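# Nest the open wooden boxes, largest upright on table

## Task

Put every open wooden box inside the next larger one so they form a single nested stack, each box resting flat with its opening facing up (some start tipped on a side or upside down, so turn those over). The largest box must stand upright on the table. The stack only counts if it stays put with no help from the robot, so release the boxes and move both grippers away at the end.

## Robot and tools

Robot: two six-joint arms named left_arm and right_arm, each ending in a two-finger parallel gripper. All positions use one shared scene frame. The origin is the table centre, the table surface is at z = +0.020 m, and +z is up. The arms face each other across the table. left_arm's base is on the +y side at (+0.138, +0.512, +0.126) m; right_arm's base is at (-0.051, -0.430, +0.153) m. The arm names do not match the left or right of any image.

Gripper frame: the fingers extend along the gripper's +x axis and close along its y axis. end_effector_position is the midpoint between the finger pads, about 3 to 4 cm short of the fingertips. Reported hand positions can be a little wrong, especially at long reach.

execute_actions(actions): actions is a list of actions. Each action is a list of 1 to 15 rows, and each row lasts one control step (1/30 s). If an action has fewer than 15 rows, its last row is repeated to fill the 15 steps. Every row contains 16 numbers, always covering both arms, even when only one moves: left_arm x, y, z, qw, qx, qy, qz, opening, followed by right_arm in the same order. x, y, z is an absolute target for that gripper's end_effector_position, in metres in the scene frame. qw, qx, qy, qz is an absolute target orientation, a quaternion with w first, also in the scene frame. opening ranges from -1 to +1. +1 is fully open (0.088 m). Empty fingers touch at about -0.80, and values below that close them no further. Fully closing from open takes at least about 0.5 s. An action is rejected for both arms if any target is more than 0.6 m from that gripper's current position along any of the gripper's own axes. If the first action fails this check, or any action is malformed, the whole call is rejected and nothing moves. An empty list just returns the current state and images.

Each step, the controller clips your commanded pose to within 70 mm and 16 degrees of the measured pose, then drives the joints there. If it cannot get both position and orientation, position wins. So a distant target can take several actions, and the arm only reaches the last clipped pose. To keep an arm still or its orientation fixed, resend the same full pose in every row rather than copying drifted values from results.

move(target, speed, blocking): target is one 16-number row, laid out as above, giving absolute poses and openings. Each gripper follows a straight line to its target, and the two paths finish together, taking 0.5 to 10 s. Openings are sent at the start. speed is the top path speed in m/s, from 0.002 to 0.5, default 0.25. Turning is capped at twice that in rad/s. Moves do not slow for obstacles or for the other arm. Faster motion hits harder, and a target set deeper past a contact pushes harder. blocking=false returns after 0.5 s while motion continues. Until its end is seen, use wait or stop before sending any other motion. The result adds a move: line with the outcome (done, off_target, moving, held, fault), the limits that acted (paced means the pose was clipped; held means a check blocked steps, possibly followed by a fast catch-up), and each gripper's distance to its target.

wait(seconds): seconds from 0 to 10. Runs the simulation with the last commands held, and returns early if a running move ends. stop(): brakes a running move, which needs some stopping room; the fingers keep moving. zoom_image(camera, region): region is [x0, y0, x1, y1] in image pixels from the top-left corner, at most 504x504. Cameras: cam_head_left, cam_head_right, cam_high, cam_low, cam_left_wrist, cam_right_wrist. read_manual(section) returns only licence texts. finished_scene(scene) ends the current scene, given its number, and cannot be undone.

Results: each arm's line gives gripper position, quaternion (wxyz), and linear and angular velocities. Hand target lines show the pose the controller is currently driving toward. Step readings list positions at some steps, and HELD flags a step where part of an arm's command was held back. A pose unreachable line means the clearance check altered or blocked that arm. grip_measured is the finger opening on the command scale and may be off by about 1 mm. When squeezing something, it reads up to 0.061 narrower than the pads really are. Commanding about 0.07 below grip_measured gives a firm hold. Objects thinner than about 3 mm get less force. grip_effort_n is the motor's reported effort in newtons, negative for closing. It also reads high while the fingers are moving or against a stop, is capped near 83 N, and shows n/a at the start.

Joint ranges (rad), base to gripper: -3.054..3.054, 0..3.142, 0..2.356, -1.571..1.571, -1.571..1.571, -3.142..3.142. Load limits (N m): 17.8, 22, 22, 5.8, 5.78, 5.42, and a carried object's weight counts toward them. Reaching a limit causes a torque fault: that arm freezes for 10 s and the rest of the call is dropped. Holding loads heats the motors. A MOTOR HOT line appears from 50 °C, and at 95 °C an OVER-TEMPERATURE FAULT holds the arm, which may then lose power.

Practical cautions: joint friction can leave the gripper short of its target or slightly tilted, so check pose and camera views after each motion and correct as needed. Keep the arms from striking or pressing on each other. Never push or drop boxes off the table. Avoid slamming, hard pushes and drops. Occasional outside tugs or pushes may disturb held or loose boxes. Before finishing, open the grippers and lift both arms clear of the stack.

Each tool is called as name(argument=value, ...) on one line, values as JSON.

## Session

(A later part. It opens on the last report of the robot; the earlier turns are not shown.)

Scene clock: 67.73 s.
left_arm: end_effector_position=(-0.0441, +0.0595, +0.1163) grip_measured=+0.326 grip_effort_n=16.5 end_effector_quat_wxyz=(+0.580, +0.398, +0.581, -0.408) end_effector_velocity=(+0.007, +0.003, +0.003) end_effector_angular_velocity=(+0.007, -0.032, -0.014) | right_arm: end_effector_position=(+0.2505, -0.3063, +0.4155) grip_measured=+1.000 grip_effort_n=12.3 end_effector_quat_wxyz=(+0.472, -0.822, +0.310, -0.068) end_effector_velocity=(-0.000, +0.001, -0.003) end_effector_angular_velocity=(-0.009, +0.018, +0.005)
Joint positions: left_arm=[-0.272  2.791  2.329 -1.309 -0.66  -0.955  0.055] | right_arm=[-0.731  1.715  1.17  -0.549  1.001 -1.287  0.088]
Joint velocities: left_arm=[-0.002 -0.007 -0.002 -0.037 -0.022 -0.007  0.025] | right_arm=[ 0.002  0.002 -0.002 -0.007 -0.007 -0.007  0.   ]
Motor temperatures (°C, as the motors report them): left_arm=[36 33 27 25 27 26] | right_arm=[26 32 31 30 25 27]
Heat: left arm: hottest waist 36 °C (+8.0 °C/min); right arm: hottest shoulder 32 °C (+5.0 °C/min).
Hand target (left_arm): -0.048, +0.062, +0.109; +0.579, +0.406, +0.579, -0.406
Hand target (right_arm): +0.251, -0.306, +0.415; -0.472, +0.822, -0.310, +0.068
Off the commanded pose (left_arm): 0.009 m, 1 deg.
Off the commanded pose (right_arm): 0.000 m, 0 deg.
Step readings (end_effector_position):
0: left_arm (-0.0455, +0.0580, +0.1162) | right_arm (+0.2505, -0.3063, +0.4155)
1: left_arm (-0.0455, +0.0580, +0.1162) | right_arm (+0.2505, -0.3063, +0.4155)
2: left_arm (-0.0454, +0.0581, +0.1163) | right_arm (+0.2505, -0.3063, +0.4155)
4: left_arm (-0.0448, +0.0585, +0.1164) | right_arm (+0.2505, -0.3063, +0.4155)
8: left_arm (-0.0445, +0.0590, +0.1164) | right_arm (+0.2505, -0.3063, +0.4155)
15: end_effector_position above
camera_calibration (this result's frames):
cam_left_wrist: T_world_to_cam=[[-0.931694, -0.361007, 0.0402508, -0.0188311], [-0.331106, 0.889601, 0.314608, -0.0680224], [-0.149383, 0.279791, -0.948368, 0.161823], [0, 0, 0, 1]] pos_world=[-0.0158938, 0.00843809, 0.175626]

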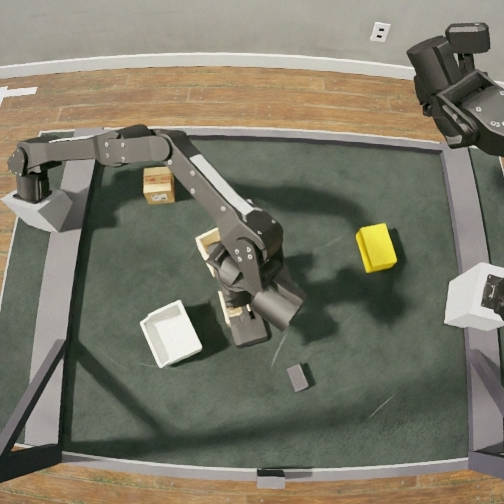

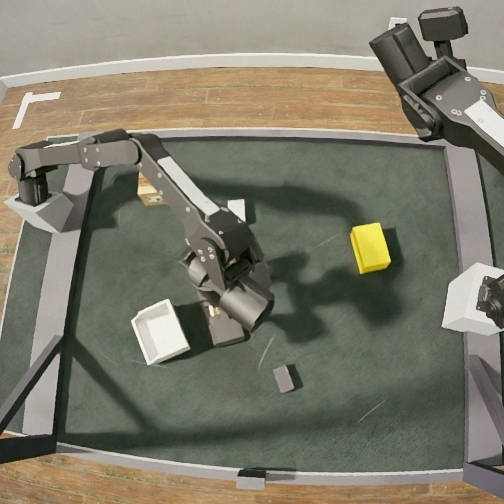

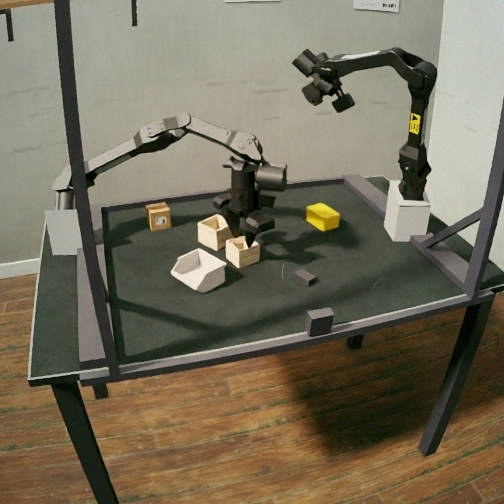

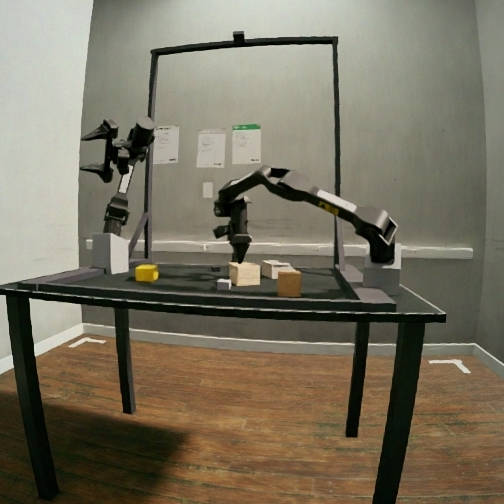

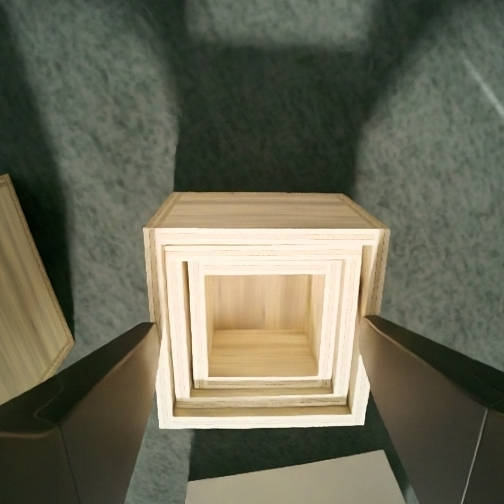

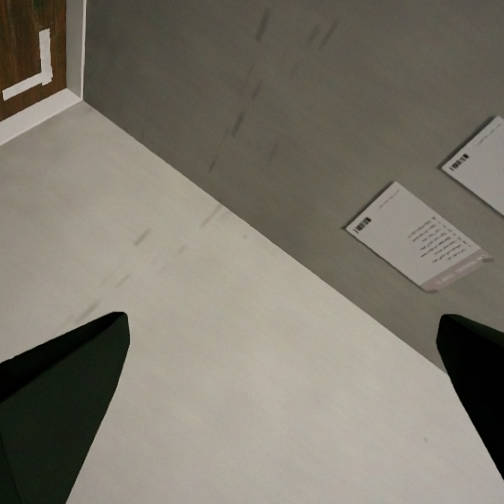

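execute_actions(actions=[[[-0.0485,0.062,0.116,0.5792,0.4056,0.5792,-0.4056,0.82,0.2505,-0.3063,0.4155,0.472,-0.822,0.310,-0.068,1]],[[-0.049,0.062,0.110,0.5792,0.4056,0.5792,-0.4056,0.82,0.2505,-0.3063,0.4155,0.472,-0.822,0.310,-0.068,1],[-0.049,0.062,0.106,0.5792,0.4056,0.5792,-0.4056,0.82,0.2505,-0.3063,0.4155,0.472,-0.822,0.310,-0.068,1],[-0.049,0.062,0.102,0.5792,0.4056,0.5792,-0.4056,0.82,0.2505,-0.3063,0.4155,0.472,-0.822,0.310,-0.068,1],[-0.049,0.062,0.100,0.5792,0.4056,0.5792,-0.4056,0.82,0.2505,-0.3063,0.4155,0.472,-0.822,0.310,-0.068,1]]])

Scene clock: 70.20 s.
left_arm: end_effector_position=(-0.0455, +0.0563, +0.1106) grip_measured=+0.817 grip_effort_n=16.0 end_effector_quat_wxyz=(+0.583, +0.392, +0.584, -0.408) end_effector_velocity=(-0.001, +0.001, +0.006) end_effector_angular_velocity=(-0.002, +0.009, +0.003) | right_arm: end_effector_position=(+0.2505, -0.3063, +0.4155) grip_measured=+1.000 grip_effort_n=12.3 end_effector_quat_wxyz=(+0.472, -0.822, +0.310, -0.068) end_effector_velocity=(-0.001, -0.004, -0.004) end_effector_angular_velocity=(-0.025, +0.038, -0.005)
Joint positions: left_arm=[-0.263  2.798  2.326 -1.282 -0.661 -0.951  0.079] | right_arm=[-0.731  1.715  1.17  -0.549  1.001 -1.287  0.088]
Joint velocities: left_arm=[-0.007 -0.007  0.002 -0.007  0.007 -0.007 -0.   ] | right_arm=[-0.007  0.002 -0.002 -0.022 -0.007 -0.022  0.   ]
Motor temperatures (°C, as the motors report them): left_arm=[36 33 27 25 27 26] | right_arm=[26 32 31 30 25 27]
Heat: left arm: hottest waist 36 °C (+7.0 °C/min); right arm: hottest shoulder 32 °C (+4.0 °C/min).
Hand target (left_arm): -0.049, +0.062, +0.100; +0.579, +0.406, +0.579, -0.405
Hand target (right_arm): +0.251, -0.306, +0.415; -0.472, +0.822, -0.310, +0.068
Off the commanded pose (left_arm): 0.013 m, 2 deg.
Off the commanded pose (right_arm): 0.000 m, 0 deg.
Step readings (end_effector_position; steps 1 to 15: 1st action; 16 to 30: 2nd action):
0: left_arm (-0.0440, +0.0595, +0.1164) | right_arm (+0.2505, -0.3063, +0.4155)
1: left_arm (-0.0439, +0.0595, +0.1168) | right_arm (+0.2505, -0.3063, +0.4155)
2: left_arm (-0.0436, +0.0597, +0.1173) | right_arm (+0.2505, -0.3063, +0.4155)
4: left_arm (-0.0435, +0.0598, +0.1184) | right_arm (+0.2505, -0.3063, +0.4155)
8: left_arm (-0.0443, +0.0597, +0.1207) | right_arm (+0.2505, -0.3063, +0.4155)
15: left_arm (-0.0444, +0.0600, +0.1210) | right_arm (+0.2505, -0.3063, +0.4155)
16: left_arm (-0.0444, +0.0600, +0.1210) | right_arm (+0.2505, -0.3063, +0.4155)
17: left_arm (-0.0446, +0.0599, +0.1208) | right_arm (+0.2505, -0.3063, +0.4155)
19: left_arm (-0.0463, +0.0575, +0.1194) | right_arm (+0.2505, -0.3063, +0.4155)
23: left_arm (-0.0457, +0.0564, +0.1139) | right_arm (+0.2505, -0.3063, +0.4155)
30: end_effector_position above
camera_calibration (this result's frames):
cam_left_wrist: T_world_to_cam=[[-0.926785, -0.372502, 0.0480788, -0.0210288], [-0.340574, 0.887436, 0.310591, -0.0636275], [-0.158363, 0.271477, -0.949327, 0.157275], [0, 0, 0, 1]] pos_world=[-0.0162525, 0.00593542, 0.170079]

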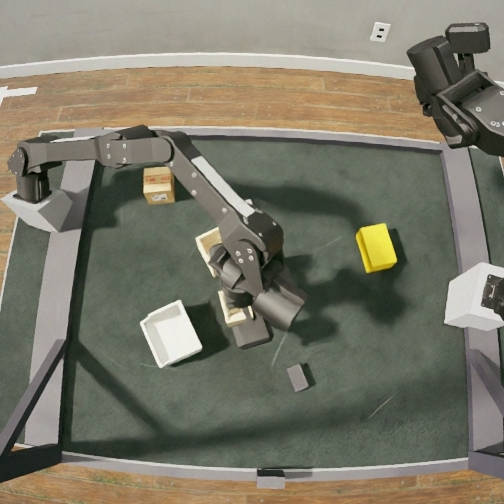

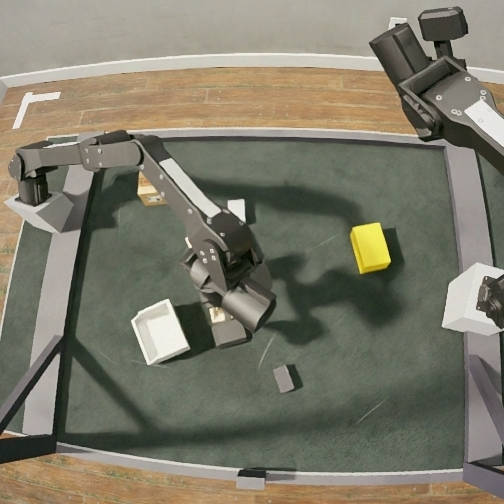

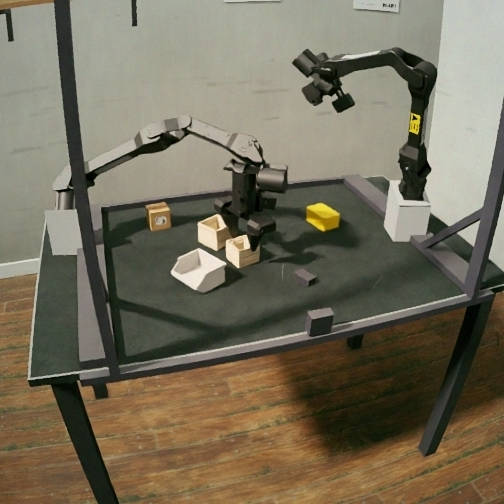

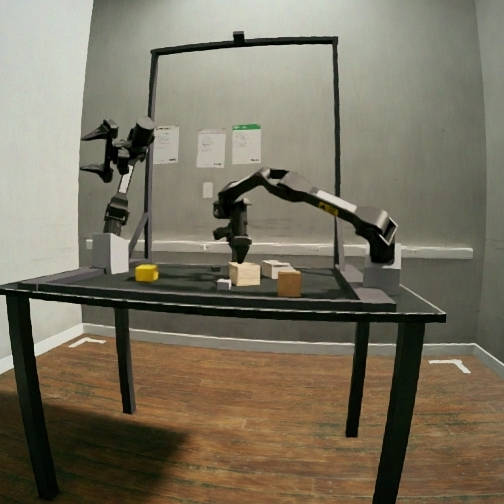

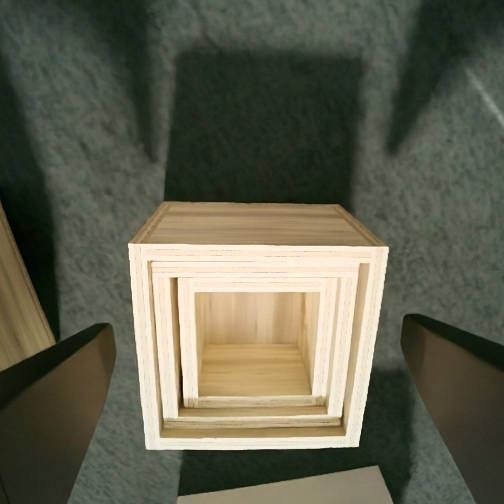

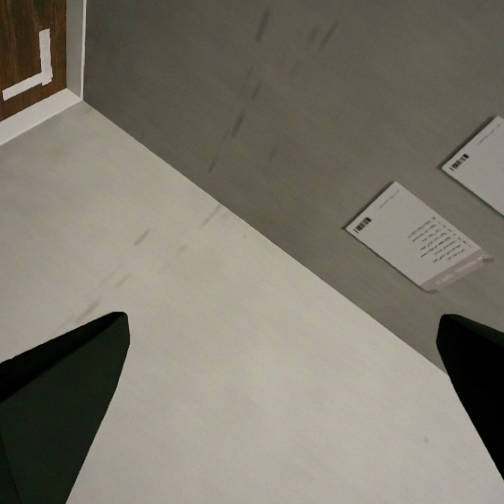

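execute_actions(actions=[[[-0.049,0.064,0.098,0.5792,0.4056,0.5792,-0.4056,0.82,0.2505,-0.3063,0.4155,0.472,-0.822,0.310,-0.068,1],[-0.049,0.064,0.096,0.5792,0.4056,0.5792,-0.4056,0.82,0.2505,-0.3063,0.4155,0.472,-0.822,0.310,-0.068,1]],[[-0.049,0.064,0.096,0.5792,0.4056,0.5792,-0.4056,0.52,0.2505,-0.3063,0.4155,0.472,-0.822,0.310,-0.068,1],[-0.049,0.064,0.096,0.5792,0.4056,0.5792,-0.4056,0.52,0.2505,-0.3063,0.4155,0.472,-0.822,0.310,-0.068,1],[-0.049,0.064,0.096,0.5792,0.4056,0.5792,-0.4056,0.52,0.2505,-0.3063,0.4155,0.472,-0.822,0.310,-0.068,1],[-0.049,0.064,0.096,0.5792,0.4056,0.5792,-0.4056,0.52,0.2505,-0.3063,0.4155,0.472,-0.822,0.310,-0.068,1],[-0.049,0.064,0.096,0.5792,0.4056,0.5792,-0.4056,0.49,0.2505,-0.3063,0.4155,0.472,-0.822,0.310,-0.068,1],[-0.049,0.064,0.096,0.5792,0.4056,0.5792,-0.4056,0.47,0.2505,-0.3063,0.4155,0.472,-0.822,0.310,-0.068,1],[-0.049,0.064,0.096,0.5792,0.4056,0.5792,-0.4056,0.45,0.2505,-0.3063,0.4155,0.472,-0.822,0.310,-0.068,1],[-0.049,0.064,0.096,0.5792,0.4056,0.5792,-0.4056,0.43,0.2505,-0.3063,0.4155,0.472,-0.822,0.310,-0.068,1],[-0.049,0.064,0.096,0.5792,0.4056,0.5792,-0.4056,0.41,0.2505,-0.3063,0.4155,0.472,-0.822,0.310,-0.068,1],[-0.049,0.064,0.096,0.5792,0.4056,0.5792,-0.4056,0.39,0.2505,-0.3063,0.4155,0.472,-0.822,0.310,-0.068,1],[-0.049,0.064,0.096,0.5792,0.4056,0.5792,-0.4056,0.38,0.2505,-0.3063,0.4155,0.472,-0.822,0.310,-0.068,1]]])

Scene clock: 71.47 s.
left_arm: end_effector_position=(-0.0482, +0.0602, +0.1033) grip_measured=+0.436 grip_effort_n=-83.5 end_effector_quat_wxyz=(+0.582, +0.396, +0.582, -0.408) end_effector_velocity=(+0.003, +0.003, +0.003) end_effector_angular_velocity=(-0.002, -0.027, -0.011) | right_arm: end_effector_position=(+0.2505, -0.3063, +0.4155) grip_measured=+1.000 grip_effort_n=12.3 end_effector_quat_wxyz=(+0.472, -0.822, +0.310, -0.068) end_effector_velocity=(-0.002, -0.001, -0.000) end_effector_angular_velocity=(-0.015, +0.006, -0.003)
Joint positions: left_arm=[-0.262  2.798  2.292 -1.254 -0.663 -0.946  0.06 ] | right_arm=[-0.731  1.715  1.17  -0.549  1.001 -1.287  0.088]
Joint velocities: left_arm=[-0.007 -0.002 -0.002 -0.022 -0.022 -0.007 -0.   ] | right_arm=[ 0.002 -0.002 -0.002 -0.007  0.007 -0.007  0.   ]
Motor temperatures (°C, as the motors report them): left_arm=[37 34 27 25 27 26] | right_arm=[26 32 31 30 25 27]
Heat: left arm: hottest waist 37 °C (+8.0 °C/min); right arm: hottest shoulder 32 °C (+4.0 °C/min).
Hand target (left_arm): -0.049, +0.064, +0.096; +0.579, +0.406, +0.579, -0.406
Hand target (right_arm): +0.251, -0.306, +0.415; -0.472, +0.822, -0.310, +0.068
Off the commanded pose (left_arm): 0.008 m, 1 deg.
Off the commanded pose (right_arm): 0.000 m, 0 deg.
Step readings (end_effector_position; steps 1 to 15: 1st action; 16 to 30: 2nd action):
0: left_arm (-0.0456, +0.0562, +0.1106) | right_arm (+0.2505, -0.3063, +0.4155)
1: left_arm (-0.0458, +0.0563, +0.1102) | right_arm (+0.2505, -0.3063, +0.4155)
2: left_arm (-0.0465, +0.0569, +0.1089) | right_arm (+0.2505, -0.3063, +0.4155)
4: left_arm (-0.0476, +0.0581, +0.1069) | right_arm (+0.2505, -0.3063, +0.4155)
8: left_arm (-0.0483, +0.0607, +0.1039) | right_arm (+0.2505, -0.3063, +0.4155)
15: left_arm (-0.0484, +0.0602, +0.1036) | right_arm (+0.2505, -0.3063, +0.4155)
16: left_arm (-0.0484, +0.0603, +0.1035) | right_arm (+0.2505, -0.3063, +0.4155)
17: left_arm (-0.0484, +0.0604, +0.1034) | right_arm (+0.2505, -0.3063, +0.4155)
19: left_arm (-0.0485, +0.0603, +0.1034) | right_arm (+0.2505, -0.3063, +0.4155)
23: left_arm (-0.0483, +0.0602, +0.1034) | right_arm (+0.2505, -0.3063, +0.4155)
30: end_effector_position above
camera_calibration (this result's frames):
cam_left_wrist: T_world_to_cam=[[-0.929867, -0.365502, 0.0419055, -0.0216865], [-0.335306, 0.88885, 0.312275, -0.0657385], [-0.151385, 0.276323, -0.949067, 0.148859], [0, 0, 0, 1]] pos_world=[-0.0196731, 0.00937212, 0.162714]

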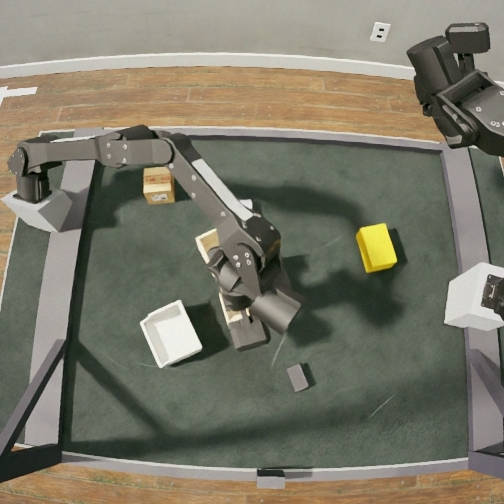

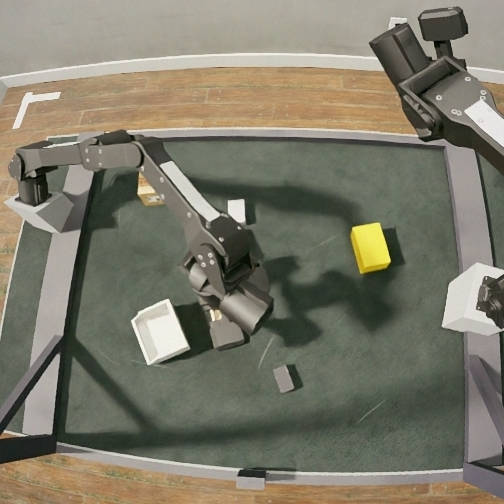

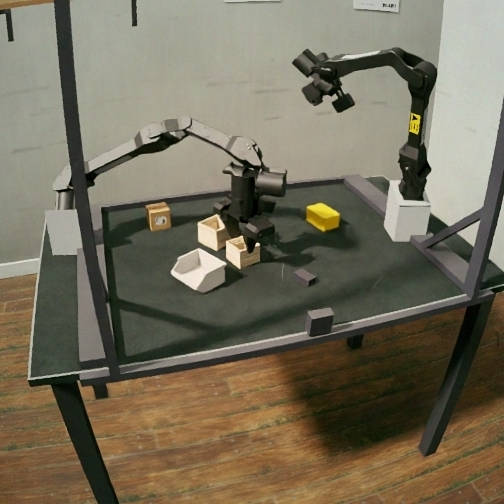

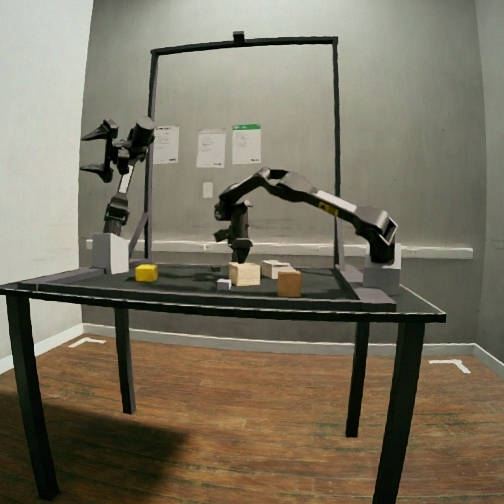

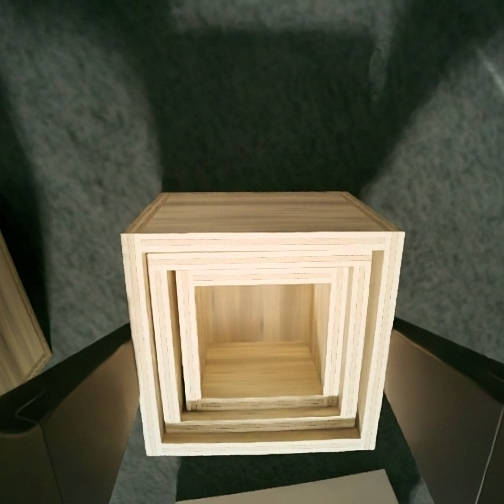

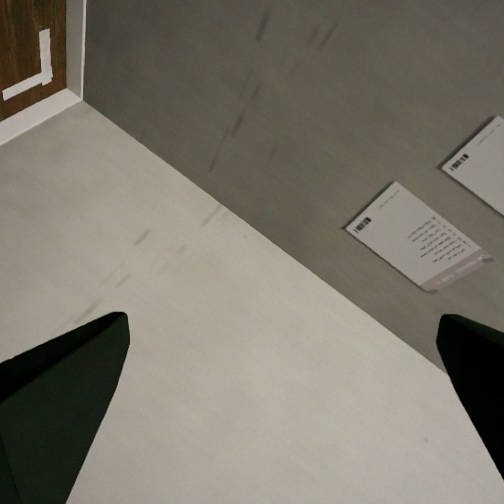

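move(target=[-0.044,0.066,0.172,0.5792,0.4056,0.5792,-0.4056,0.38,0.2505,-0.3063,0.4155,0.472,-0.822,0.310,-0.068,1], speed=0.1)

move(target=[0.065,0.108,0.178,0.6214,0.3374,0.6214,-0.3374,0.38,0.2505,-0.3063,0.4155,0.472,-0.822,0.310,-0.068,1], speed=0.12)

Scene clock: 72.73 s.
left_arm: end_effector_position=(-0.0466, +0.0701, +0.1639) grip_measured=+0.436 grip_effort_n=-83.5 end_effector_quat_wxyz=(+0.578, +0.394, +0.574, -0.426) end_effector_velocity=(-0.000, +0.002, +0.001) end_effector_angular_velocity=(+0.008, +0.003, +0.001) | right_arm: end_effector_position=(+0.2505, -0.3063, +0.4155) grip_measured=+1.000 grip_effort_n=11.9 end_effector_quat_wxyz=(+0.472, -0.822, +0.310, -0.068) end_effector_velocity=(-0.001, +0.002, -0.002) end_effector_angular_velocity=(+0.004, +0.019, +0.017)
Joint positions: left_arm=[-0.345  2.732  2.346 -1.401 -0.652 -0.997  0.06 ] | right_arm=[-0.731  1.715  1.17  -0.549  1.001 -1.287  0.088]
Joint velocities: left_arm=[-0.002 -0.002 -0.002 -0.007  0.007 -0.007  0.   ] | right_arm=[ 0.002 -0.007 -0.002 -0.007 -0.022 -0.007  0.   ]
Motor temperatures (°C, as the motors report them): left_arm=[37 34 27 25 27 26] | right_arm=[26 32 31 30 25 27]
Heat: left arm: hottest waist 37 °C (+8.1 °C/min); right arm: hottest shoulder 32 °C (+4.1 °C/min).
Hand target (left_arm): -0.044, +0.067, +0.172; +0.580, +0.383, +0.578, -0.427
Hand target (right_arm): +0.251, -0.306, +0.415; -0.472, +0.822, -0.310, +0.068
Off the commanded pose (left_arm): 0.009 m, 3 deg.
Off the commanded pose (right_arm): 0.000 m, 0 deg.
joint sent to its limit (left arm) — the command would take joint 3 (elbow) past its upper limit, so that joint was sent only as far as its limit.
move: off_target (left_arm)
camera_calibration (this result's frames):
cam_left_wrist: T_world_to_cam=[[-0.939385, -0.337246, 0.0618058, -0.0248], [-0.306039, 0.906031, 0.292315, -0.0895278], [-0.15458, 0.255681, -0.954323, 0.206011], [0, 0, 0, 1]] pos_world=[-0.0188506, 0.0200781, 0.224304]

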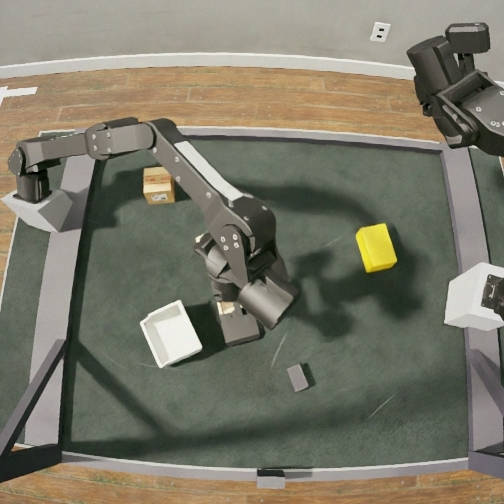

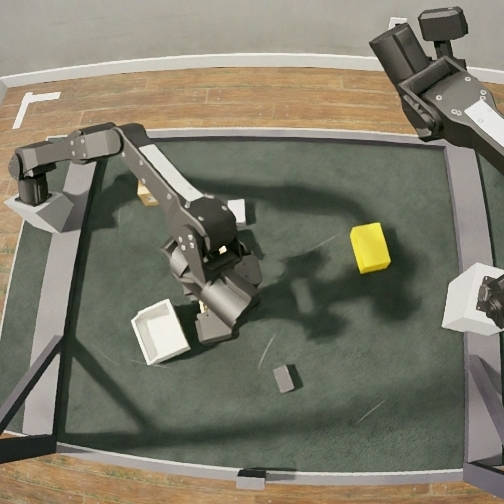

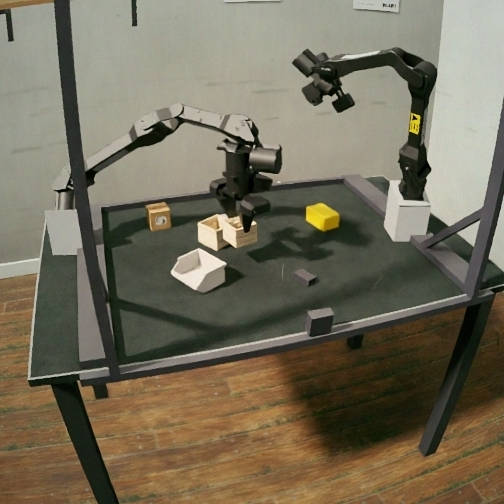

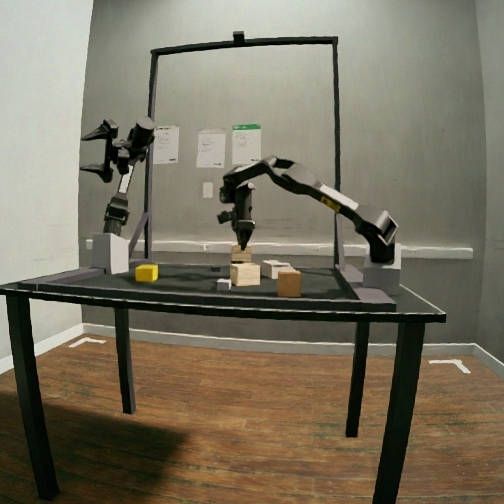

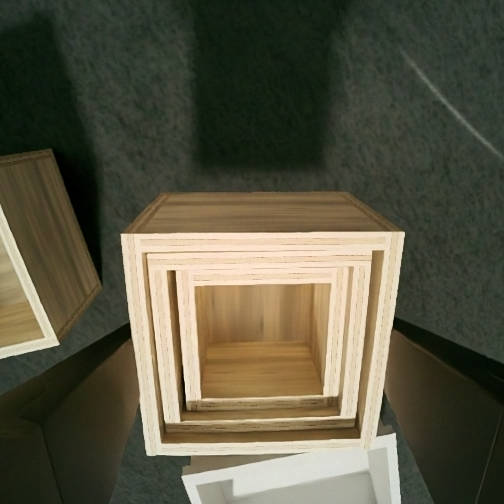

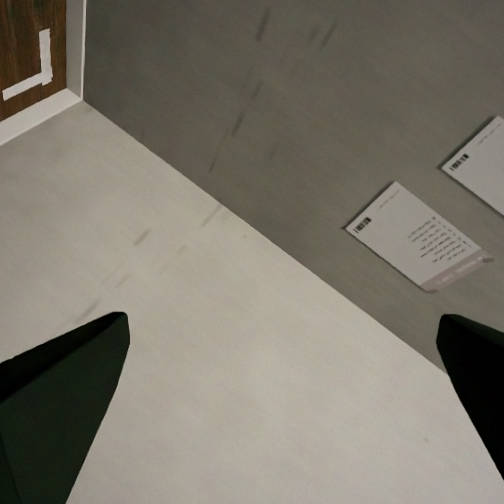

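Scene clock: 74.27 s.
left_arm: end_effector_position=(+0.0613, +0.1091, +0.1751) grip_measured=+0.436 grip_effort_n=-83.5 end_effector_quat_wxyz=(+0.619, +0.343, +0.620, -0.339) end_effector_velocity=(-0.000, +0.002, +0.002) end_effector_angular_velocity=(-0.004, -0.008, -0.018) | right_arm: end_effector_position=(+0.2505, -0.3063, +0.4155) grip_measured=+1.000 grip_effort_n=12.3 end_effector_quat_wxyz=(+0.472, -0.822, +0.310, -0.068) end_effector_velocity=(+0.000, +0.001, -0.001) end_effector_angular_velocity=(+0.006, +0.018, +0.012)
Joint positions: left_arm=[-0.248  2.285  1.791 -1.287 -0.664 -1.15   0.06 ] | right_arm=[-0.731  1.715  1.17  -0.549  1.001 -1.287  0.088]
Joint velocities: left_arm=[-0.007 -0.002 -0.002 -0.007 -0.007  0.007 -0.   ] | right_arm=[-0.002 -0.002  0.002 -0.007 -0.022 -0.007  0.   ]
Motor temperatures (°C, as the motors report them): left_arm=[37 35 27 25 27 26] | right_arm=[26 32 31 30 25 27]
Heat: left arm: hottest waist 37 °C (+8.0 °C/min); right arm: hottest shoulder 32 °C (+4.0 °C/min).
Hand target (left_arm): +0.065, +0.109, +0.178; +0.621, +0.338, +0.621, -0.337
Hand target (right_arm): +0.251, -0.306, +0.415; -0.472, +0.822, -0.310, +0.068
Off the commanded pose (left_arm): 0.005 m, 1 deg.
Off the commanded pose (right_arm): 0.000 m, 0 deg.
move: done
camera_calibration (this result's frames):
cam_left_wrist: T_world_to_cam=[[-0.837407, -0.54612, 0.0224269, 0.1124], [-0.510375, 0.795964, 0.325512, -0.0763915], [-0.19562, 0.26114, -0.945272, 0.223802], [0, 0, 0, 1]] pos_world=[0.0989159, 0.0637451, 0.233899]

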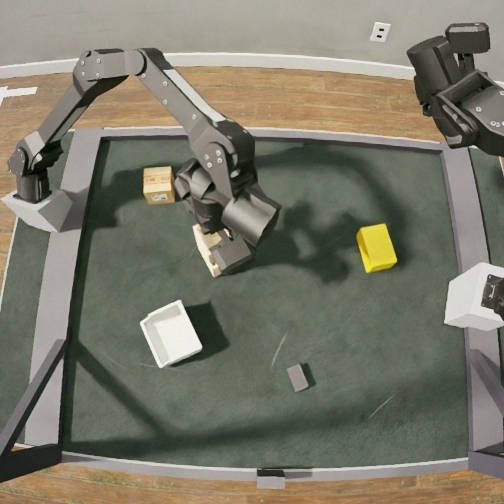

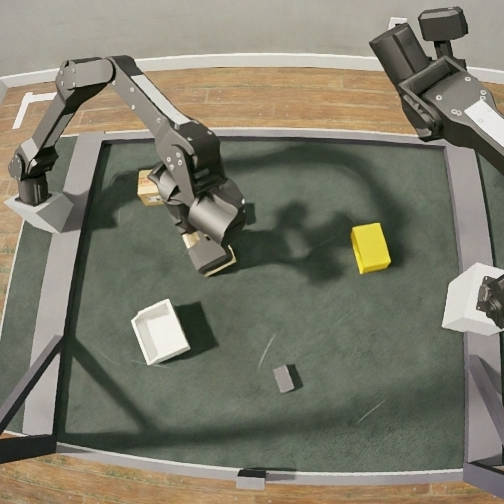

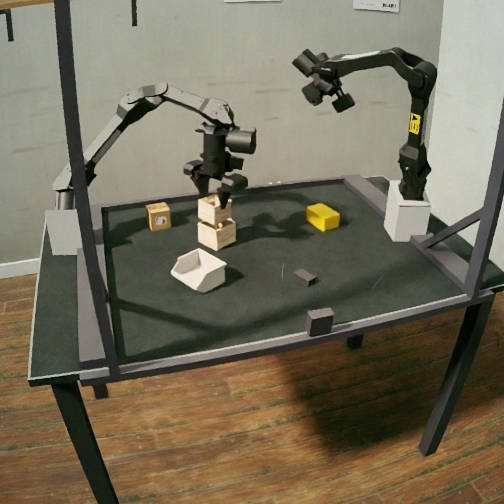

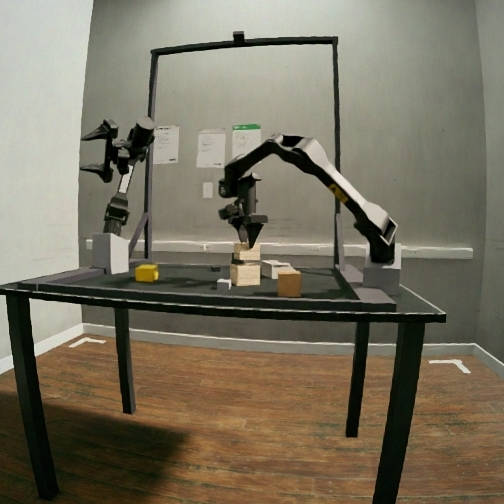

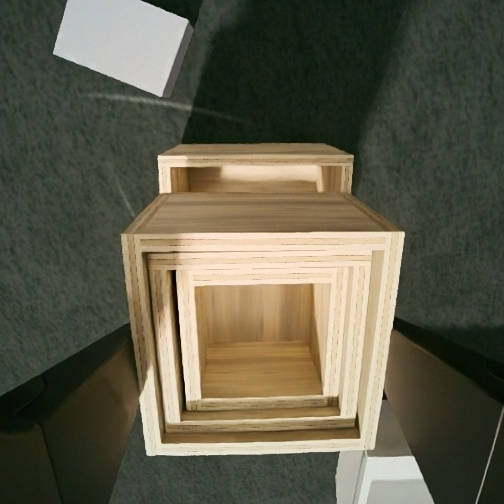

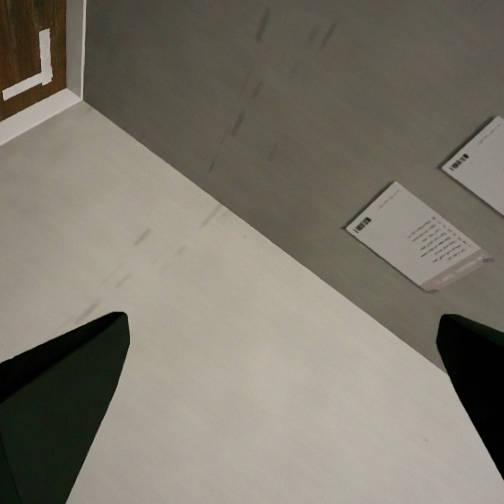

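zoom_image(camera="cam_left_wrist", region=[120, 130, 400, 250])

Region (120, 130, 400, 250) of cam_left_wrist's 504x504 image, scaled by 1.800, with more detail than that image has; it fills the top 216 rows of this view, and the rest is white.

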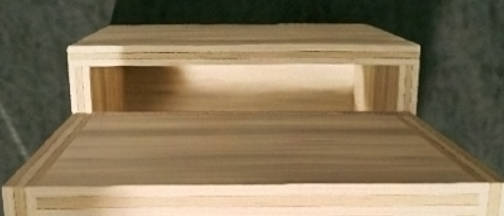

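move(target=[0.0675,0.1055,0.162,0.6214,0.3374,0.6214,-0.3374,0.38,0.2505,-0.3063,0.4155,0.472,-0.822,0.310,-0.068,1], speed=0.03)

zoom_image(camera="cam_left_wrist", region=[120, 130, 400, 250])

Scene clock: 75.37 s.
left_arm: end_effector_position=(+0.0643, +0.1052, +0.1606) grip_measured=+0.436 grip_effort_n=-83.5 end_effector_quat_wxyz=(+0.621, +0.339, +0.622, -0.336) end_effector_velocity=(+0.002, +0.001, -0.001) end_effector_angular_velocity=(-0.005, -0.023, -0.002) | right_arm: end_effector_position=(+0.2505, -0.3063, +0.4155) grip_measured=+1.000 grip_effort_n=11.9 end_effector_quat_wxyz=(+0.472, -0.822, +0.310, -0.068) end_effector_velocity=(-0.001, -0.004, -0.002) end_effector_angular_velocity=(-0.011, +0.025, -0.006)
Joint positions: left_arm=[-0.218  2.285  1.758 -1.226 -0.669 -1.122  0.06 ] | right_arm=[-0.731  1.715  1.17  -0.549  1.001 -1.287  0.088]
Joint velocities: left_arm=[-0.002  0.002 -0.002 -0.007 -0.022 -0.007 -0.   ] | right_arm=[-0.007 -0.002 -0.002 -0.022 -0.007 -0.007  0.   ]
Motor temperatures (°C, as the motors report them): left_arm=[37 35 27 25 27 26] | right_arm=[26 32 31 30 25 27]
Heat: left arm: hottest waist 37 °C (+8.0 °C/min); right arm: hottest shoulder 32 °C (+4.0 °C/min).
Hand target (left_arm): +0.067, +0.106, +0.162; +0.621, +0.338, +0.621, -0.337
Hand target (right_arm): +0.251, -0.306, +0.415; -0.472, +0.822, -0.310, +0.068
Off the commanded pose (left_arm): 0.004 m, 0 deg.
Off the commanded pose (right_arm): 0.000 m, 0 deg.
move: done
camera_calibration (this result's frames):
cam_left_wrist: T_world_to_cam=[[-0.830735, -0.556071, 0.0257606, 0.11322], [-0.519092, 0.790543, 0.324938, -0.0658127], [-0.201054, 0.256565, -0.945384, 0.212517], [0, 0, 0, 1]] pos_world=[0.10262, 0.0604618, 0.219378]

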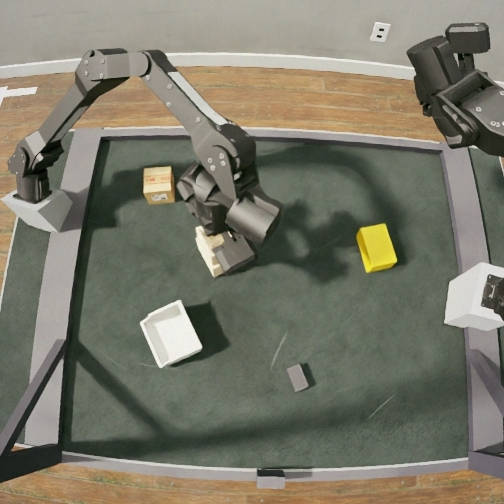

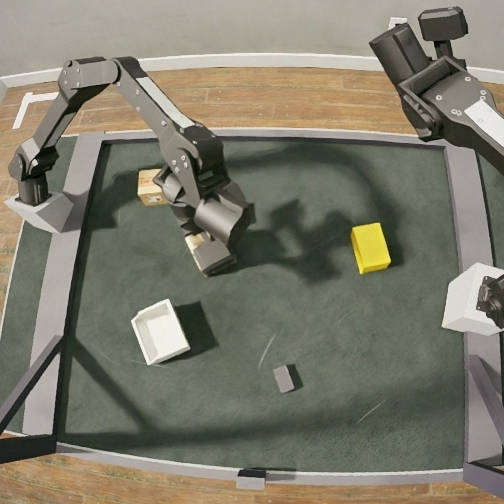

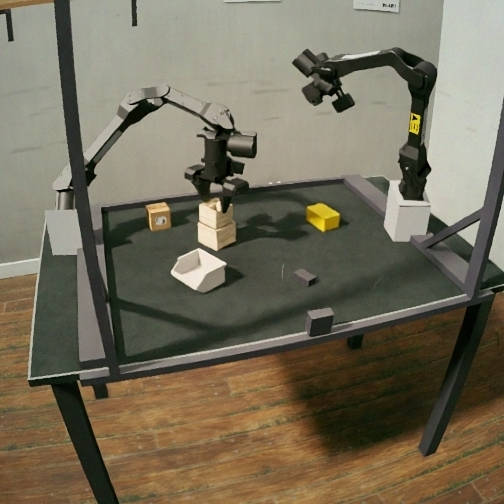

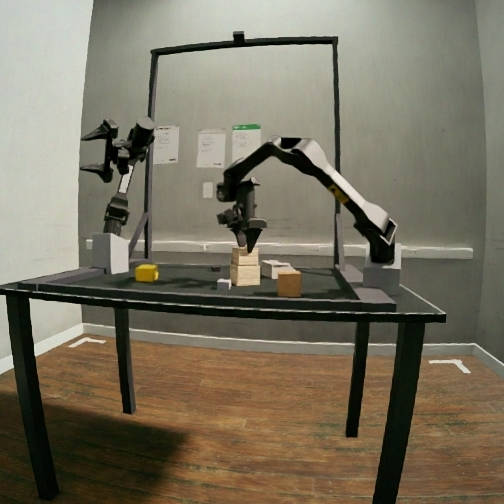

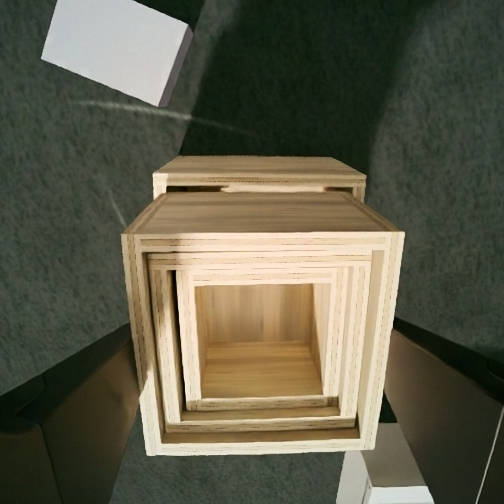

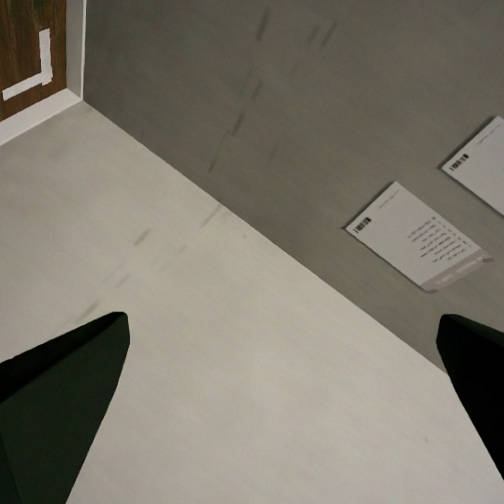

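Region (120, 130, 400, 250) of cam_left_wrist's 504x504 image, scaled by 1.800, with more detail than that image has; it fills the top 216 rows of this view, and the rest is white.

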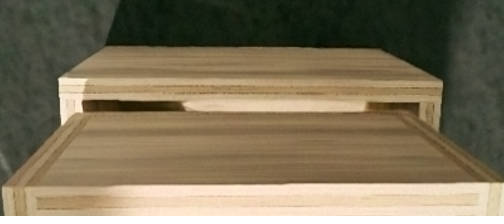

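execute_actions(actions=[[[0.0660,0.1043,0.160,0.6214,0.3374,0.6214,-0.3374,0.38,0.2505,-0.3063,0.4155,0.472,-0.822,0.310,-0.068,1]]])

zoom_image(camera="cam_left_wrist", region=[120, 130, 400, 250])

Scene clock: 76.00 s.
left_arm: end_effector_position=(+0.0642, +0.1042, +0.1601) grip_measured=+0.436 grip_effort_n=-83.5 end_effector_quat_wxyz=(+0.621, +0.337, +0.623, -0.337) end_effector_velocity=(+0.001, +0.005, +0.001) end_effector_angular_velocity=(+0.017, -0.002, -0.008) | right_arm: end_effector_position=(+0.2505, -0.3063, +0.4155) grip_measured=+1.000 grip_effort_n=12.3 end_effector_quat_wxyz=(+0.472, -0.822, +0.310, -0.068) end_effector_velocity=(-0.002, -0.002, -0.006) end_effector_angular_velocity=(-0.013, +0.046, +0.004)
Joint positions: left_arm=[-0.217  2.285  1.757 -1.219 -0.67  -1.12   0.06 ] | right_arm=[-0.731  1.715  1.17  -0.549  1.001 -1.287  0.088]
Joint velocities: left_arm=[-0.002 -0.002 -0.002 -0.022  0.007 -0.007 -0.   ] | right_arm=[-0.002 -0.002 -0.002 -0.037 -0.022 -0.007  0.   ]
Motor temperatures (°C, as the motors report them): left_arm=[37 35 27 25 27 26] | right_arm=[26 32 31 30 25 27]
Heat: left arm: hottest waist 37 °C (+7.1 °C/min); right arm: hottest shoulder 32 °C (+3.0 °C/min).
Hand target (left_arm): +0.066, +0.104, +0.160; +0.621, +0.337, +0.621, -0.337
Hand target (right_arm): +0.251, -0.306, +0.415; -0.472, +0.822, -0.310, +0.068
Off the commanded pose (left_arm): 0.002 m, 0 deg.
Off the commanded pose (right_arm): 0.000 m, 0 deg.
Step readings (end_effector_position):
0: left_arm (+0.0642, +0.1052, +0.1605) | right_arm (+0.2505, -0.3063, +0.4155)
1: left_arm (+0.0642, +0.1051, +0.1605) | right_arm (+0.2505, -0.3063, +0.4155)
2: left_arm (+0.0641, +0.1048, +0.1604) | right_arm (+0.2505, -0.3063, +0.4155)
4: left_arm (+0.0641, +0.1045, +0.1603) | right_arm (+0.2505, -0.3063, +0.4155)
8: left_arm (+0.0642, +0.1042, +0.1601) | right_arm (+0.2505, -0.3063, +0.4155)
15: end_effector_position above
camera_calibration (this result's frames):
cam_left_wrist: T_world_to_cam=[[-0.829538, -0.557701, 0.0289298, 0.112188], [-0.52016, 0.790475, 0.323392, -0.064568], [-0.203224, 0.253218, -0.945823, 0.212869], [0, 0, 0, 1]] pos_world=[0.102739, 0.0597045, 0.218972]

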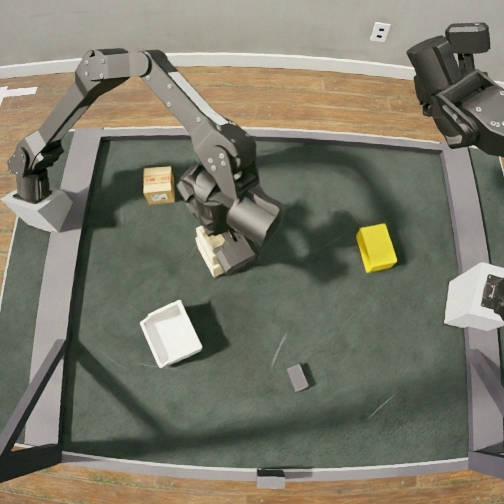

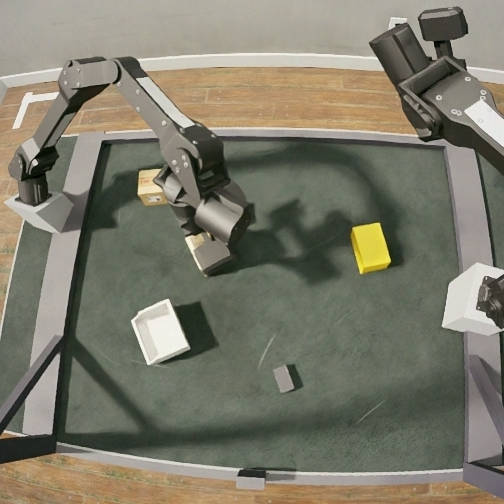

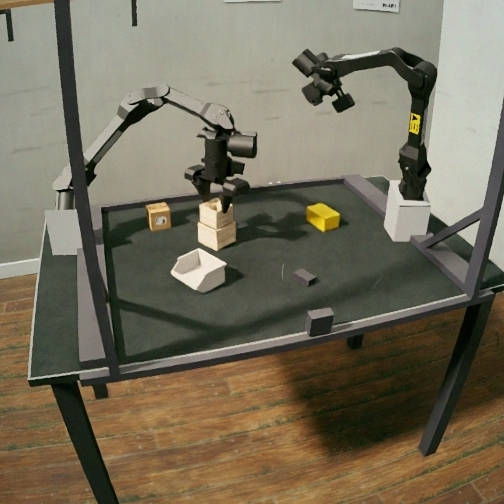

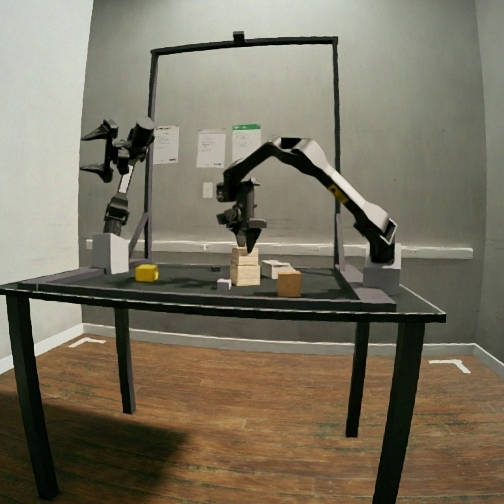

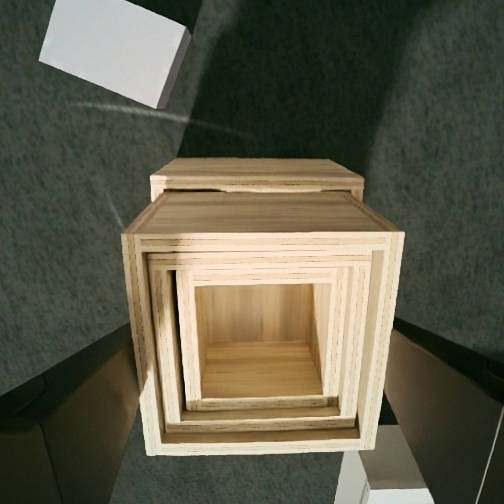

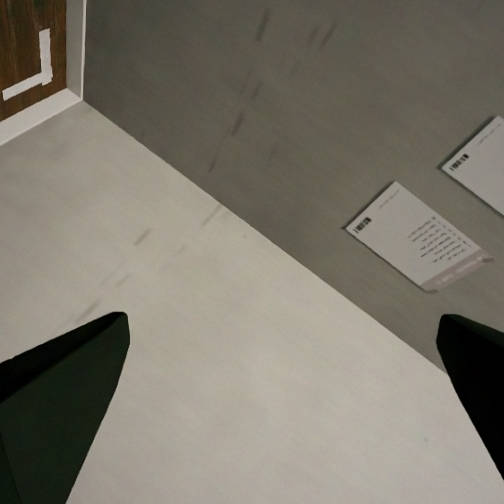

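Region (120, 130, 400, 250) of cam_left_wrist's 504x504 image, scaled by 1.800, with more detail than that image has; it fills the top 216 rows of this view, and the rest is white.

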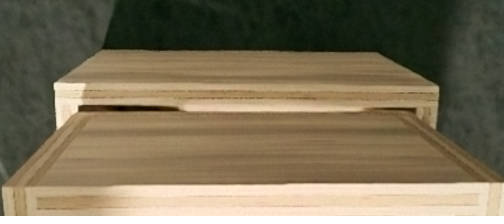

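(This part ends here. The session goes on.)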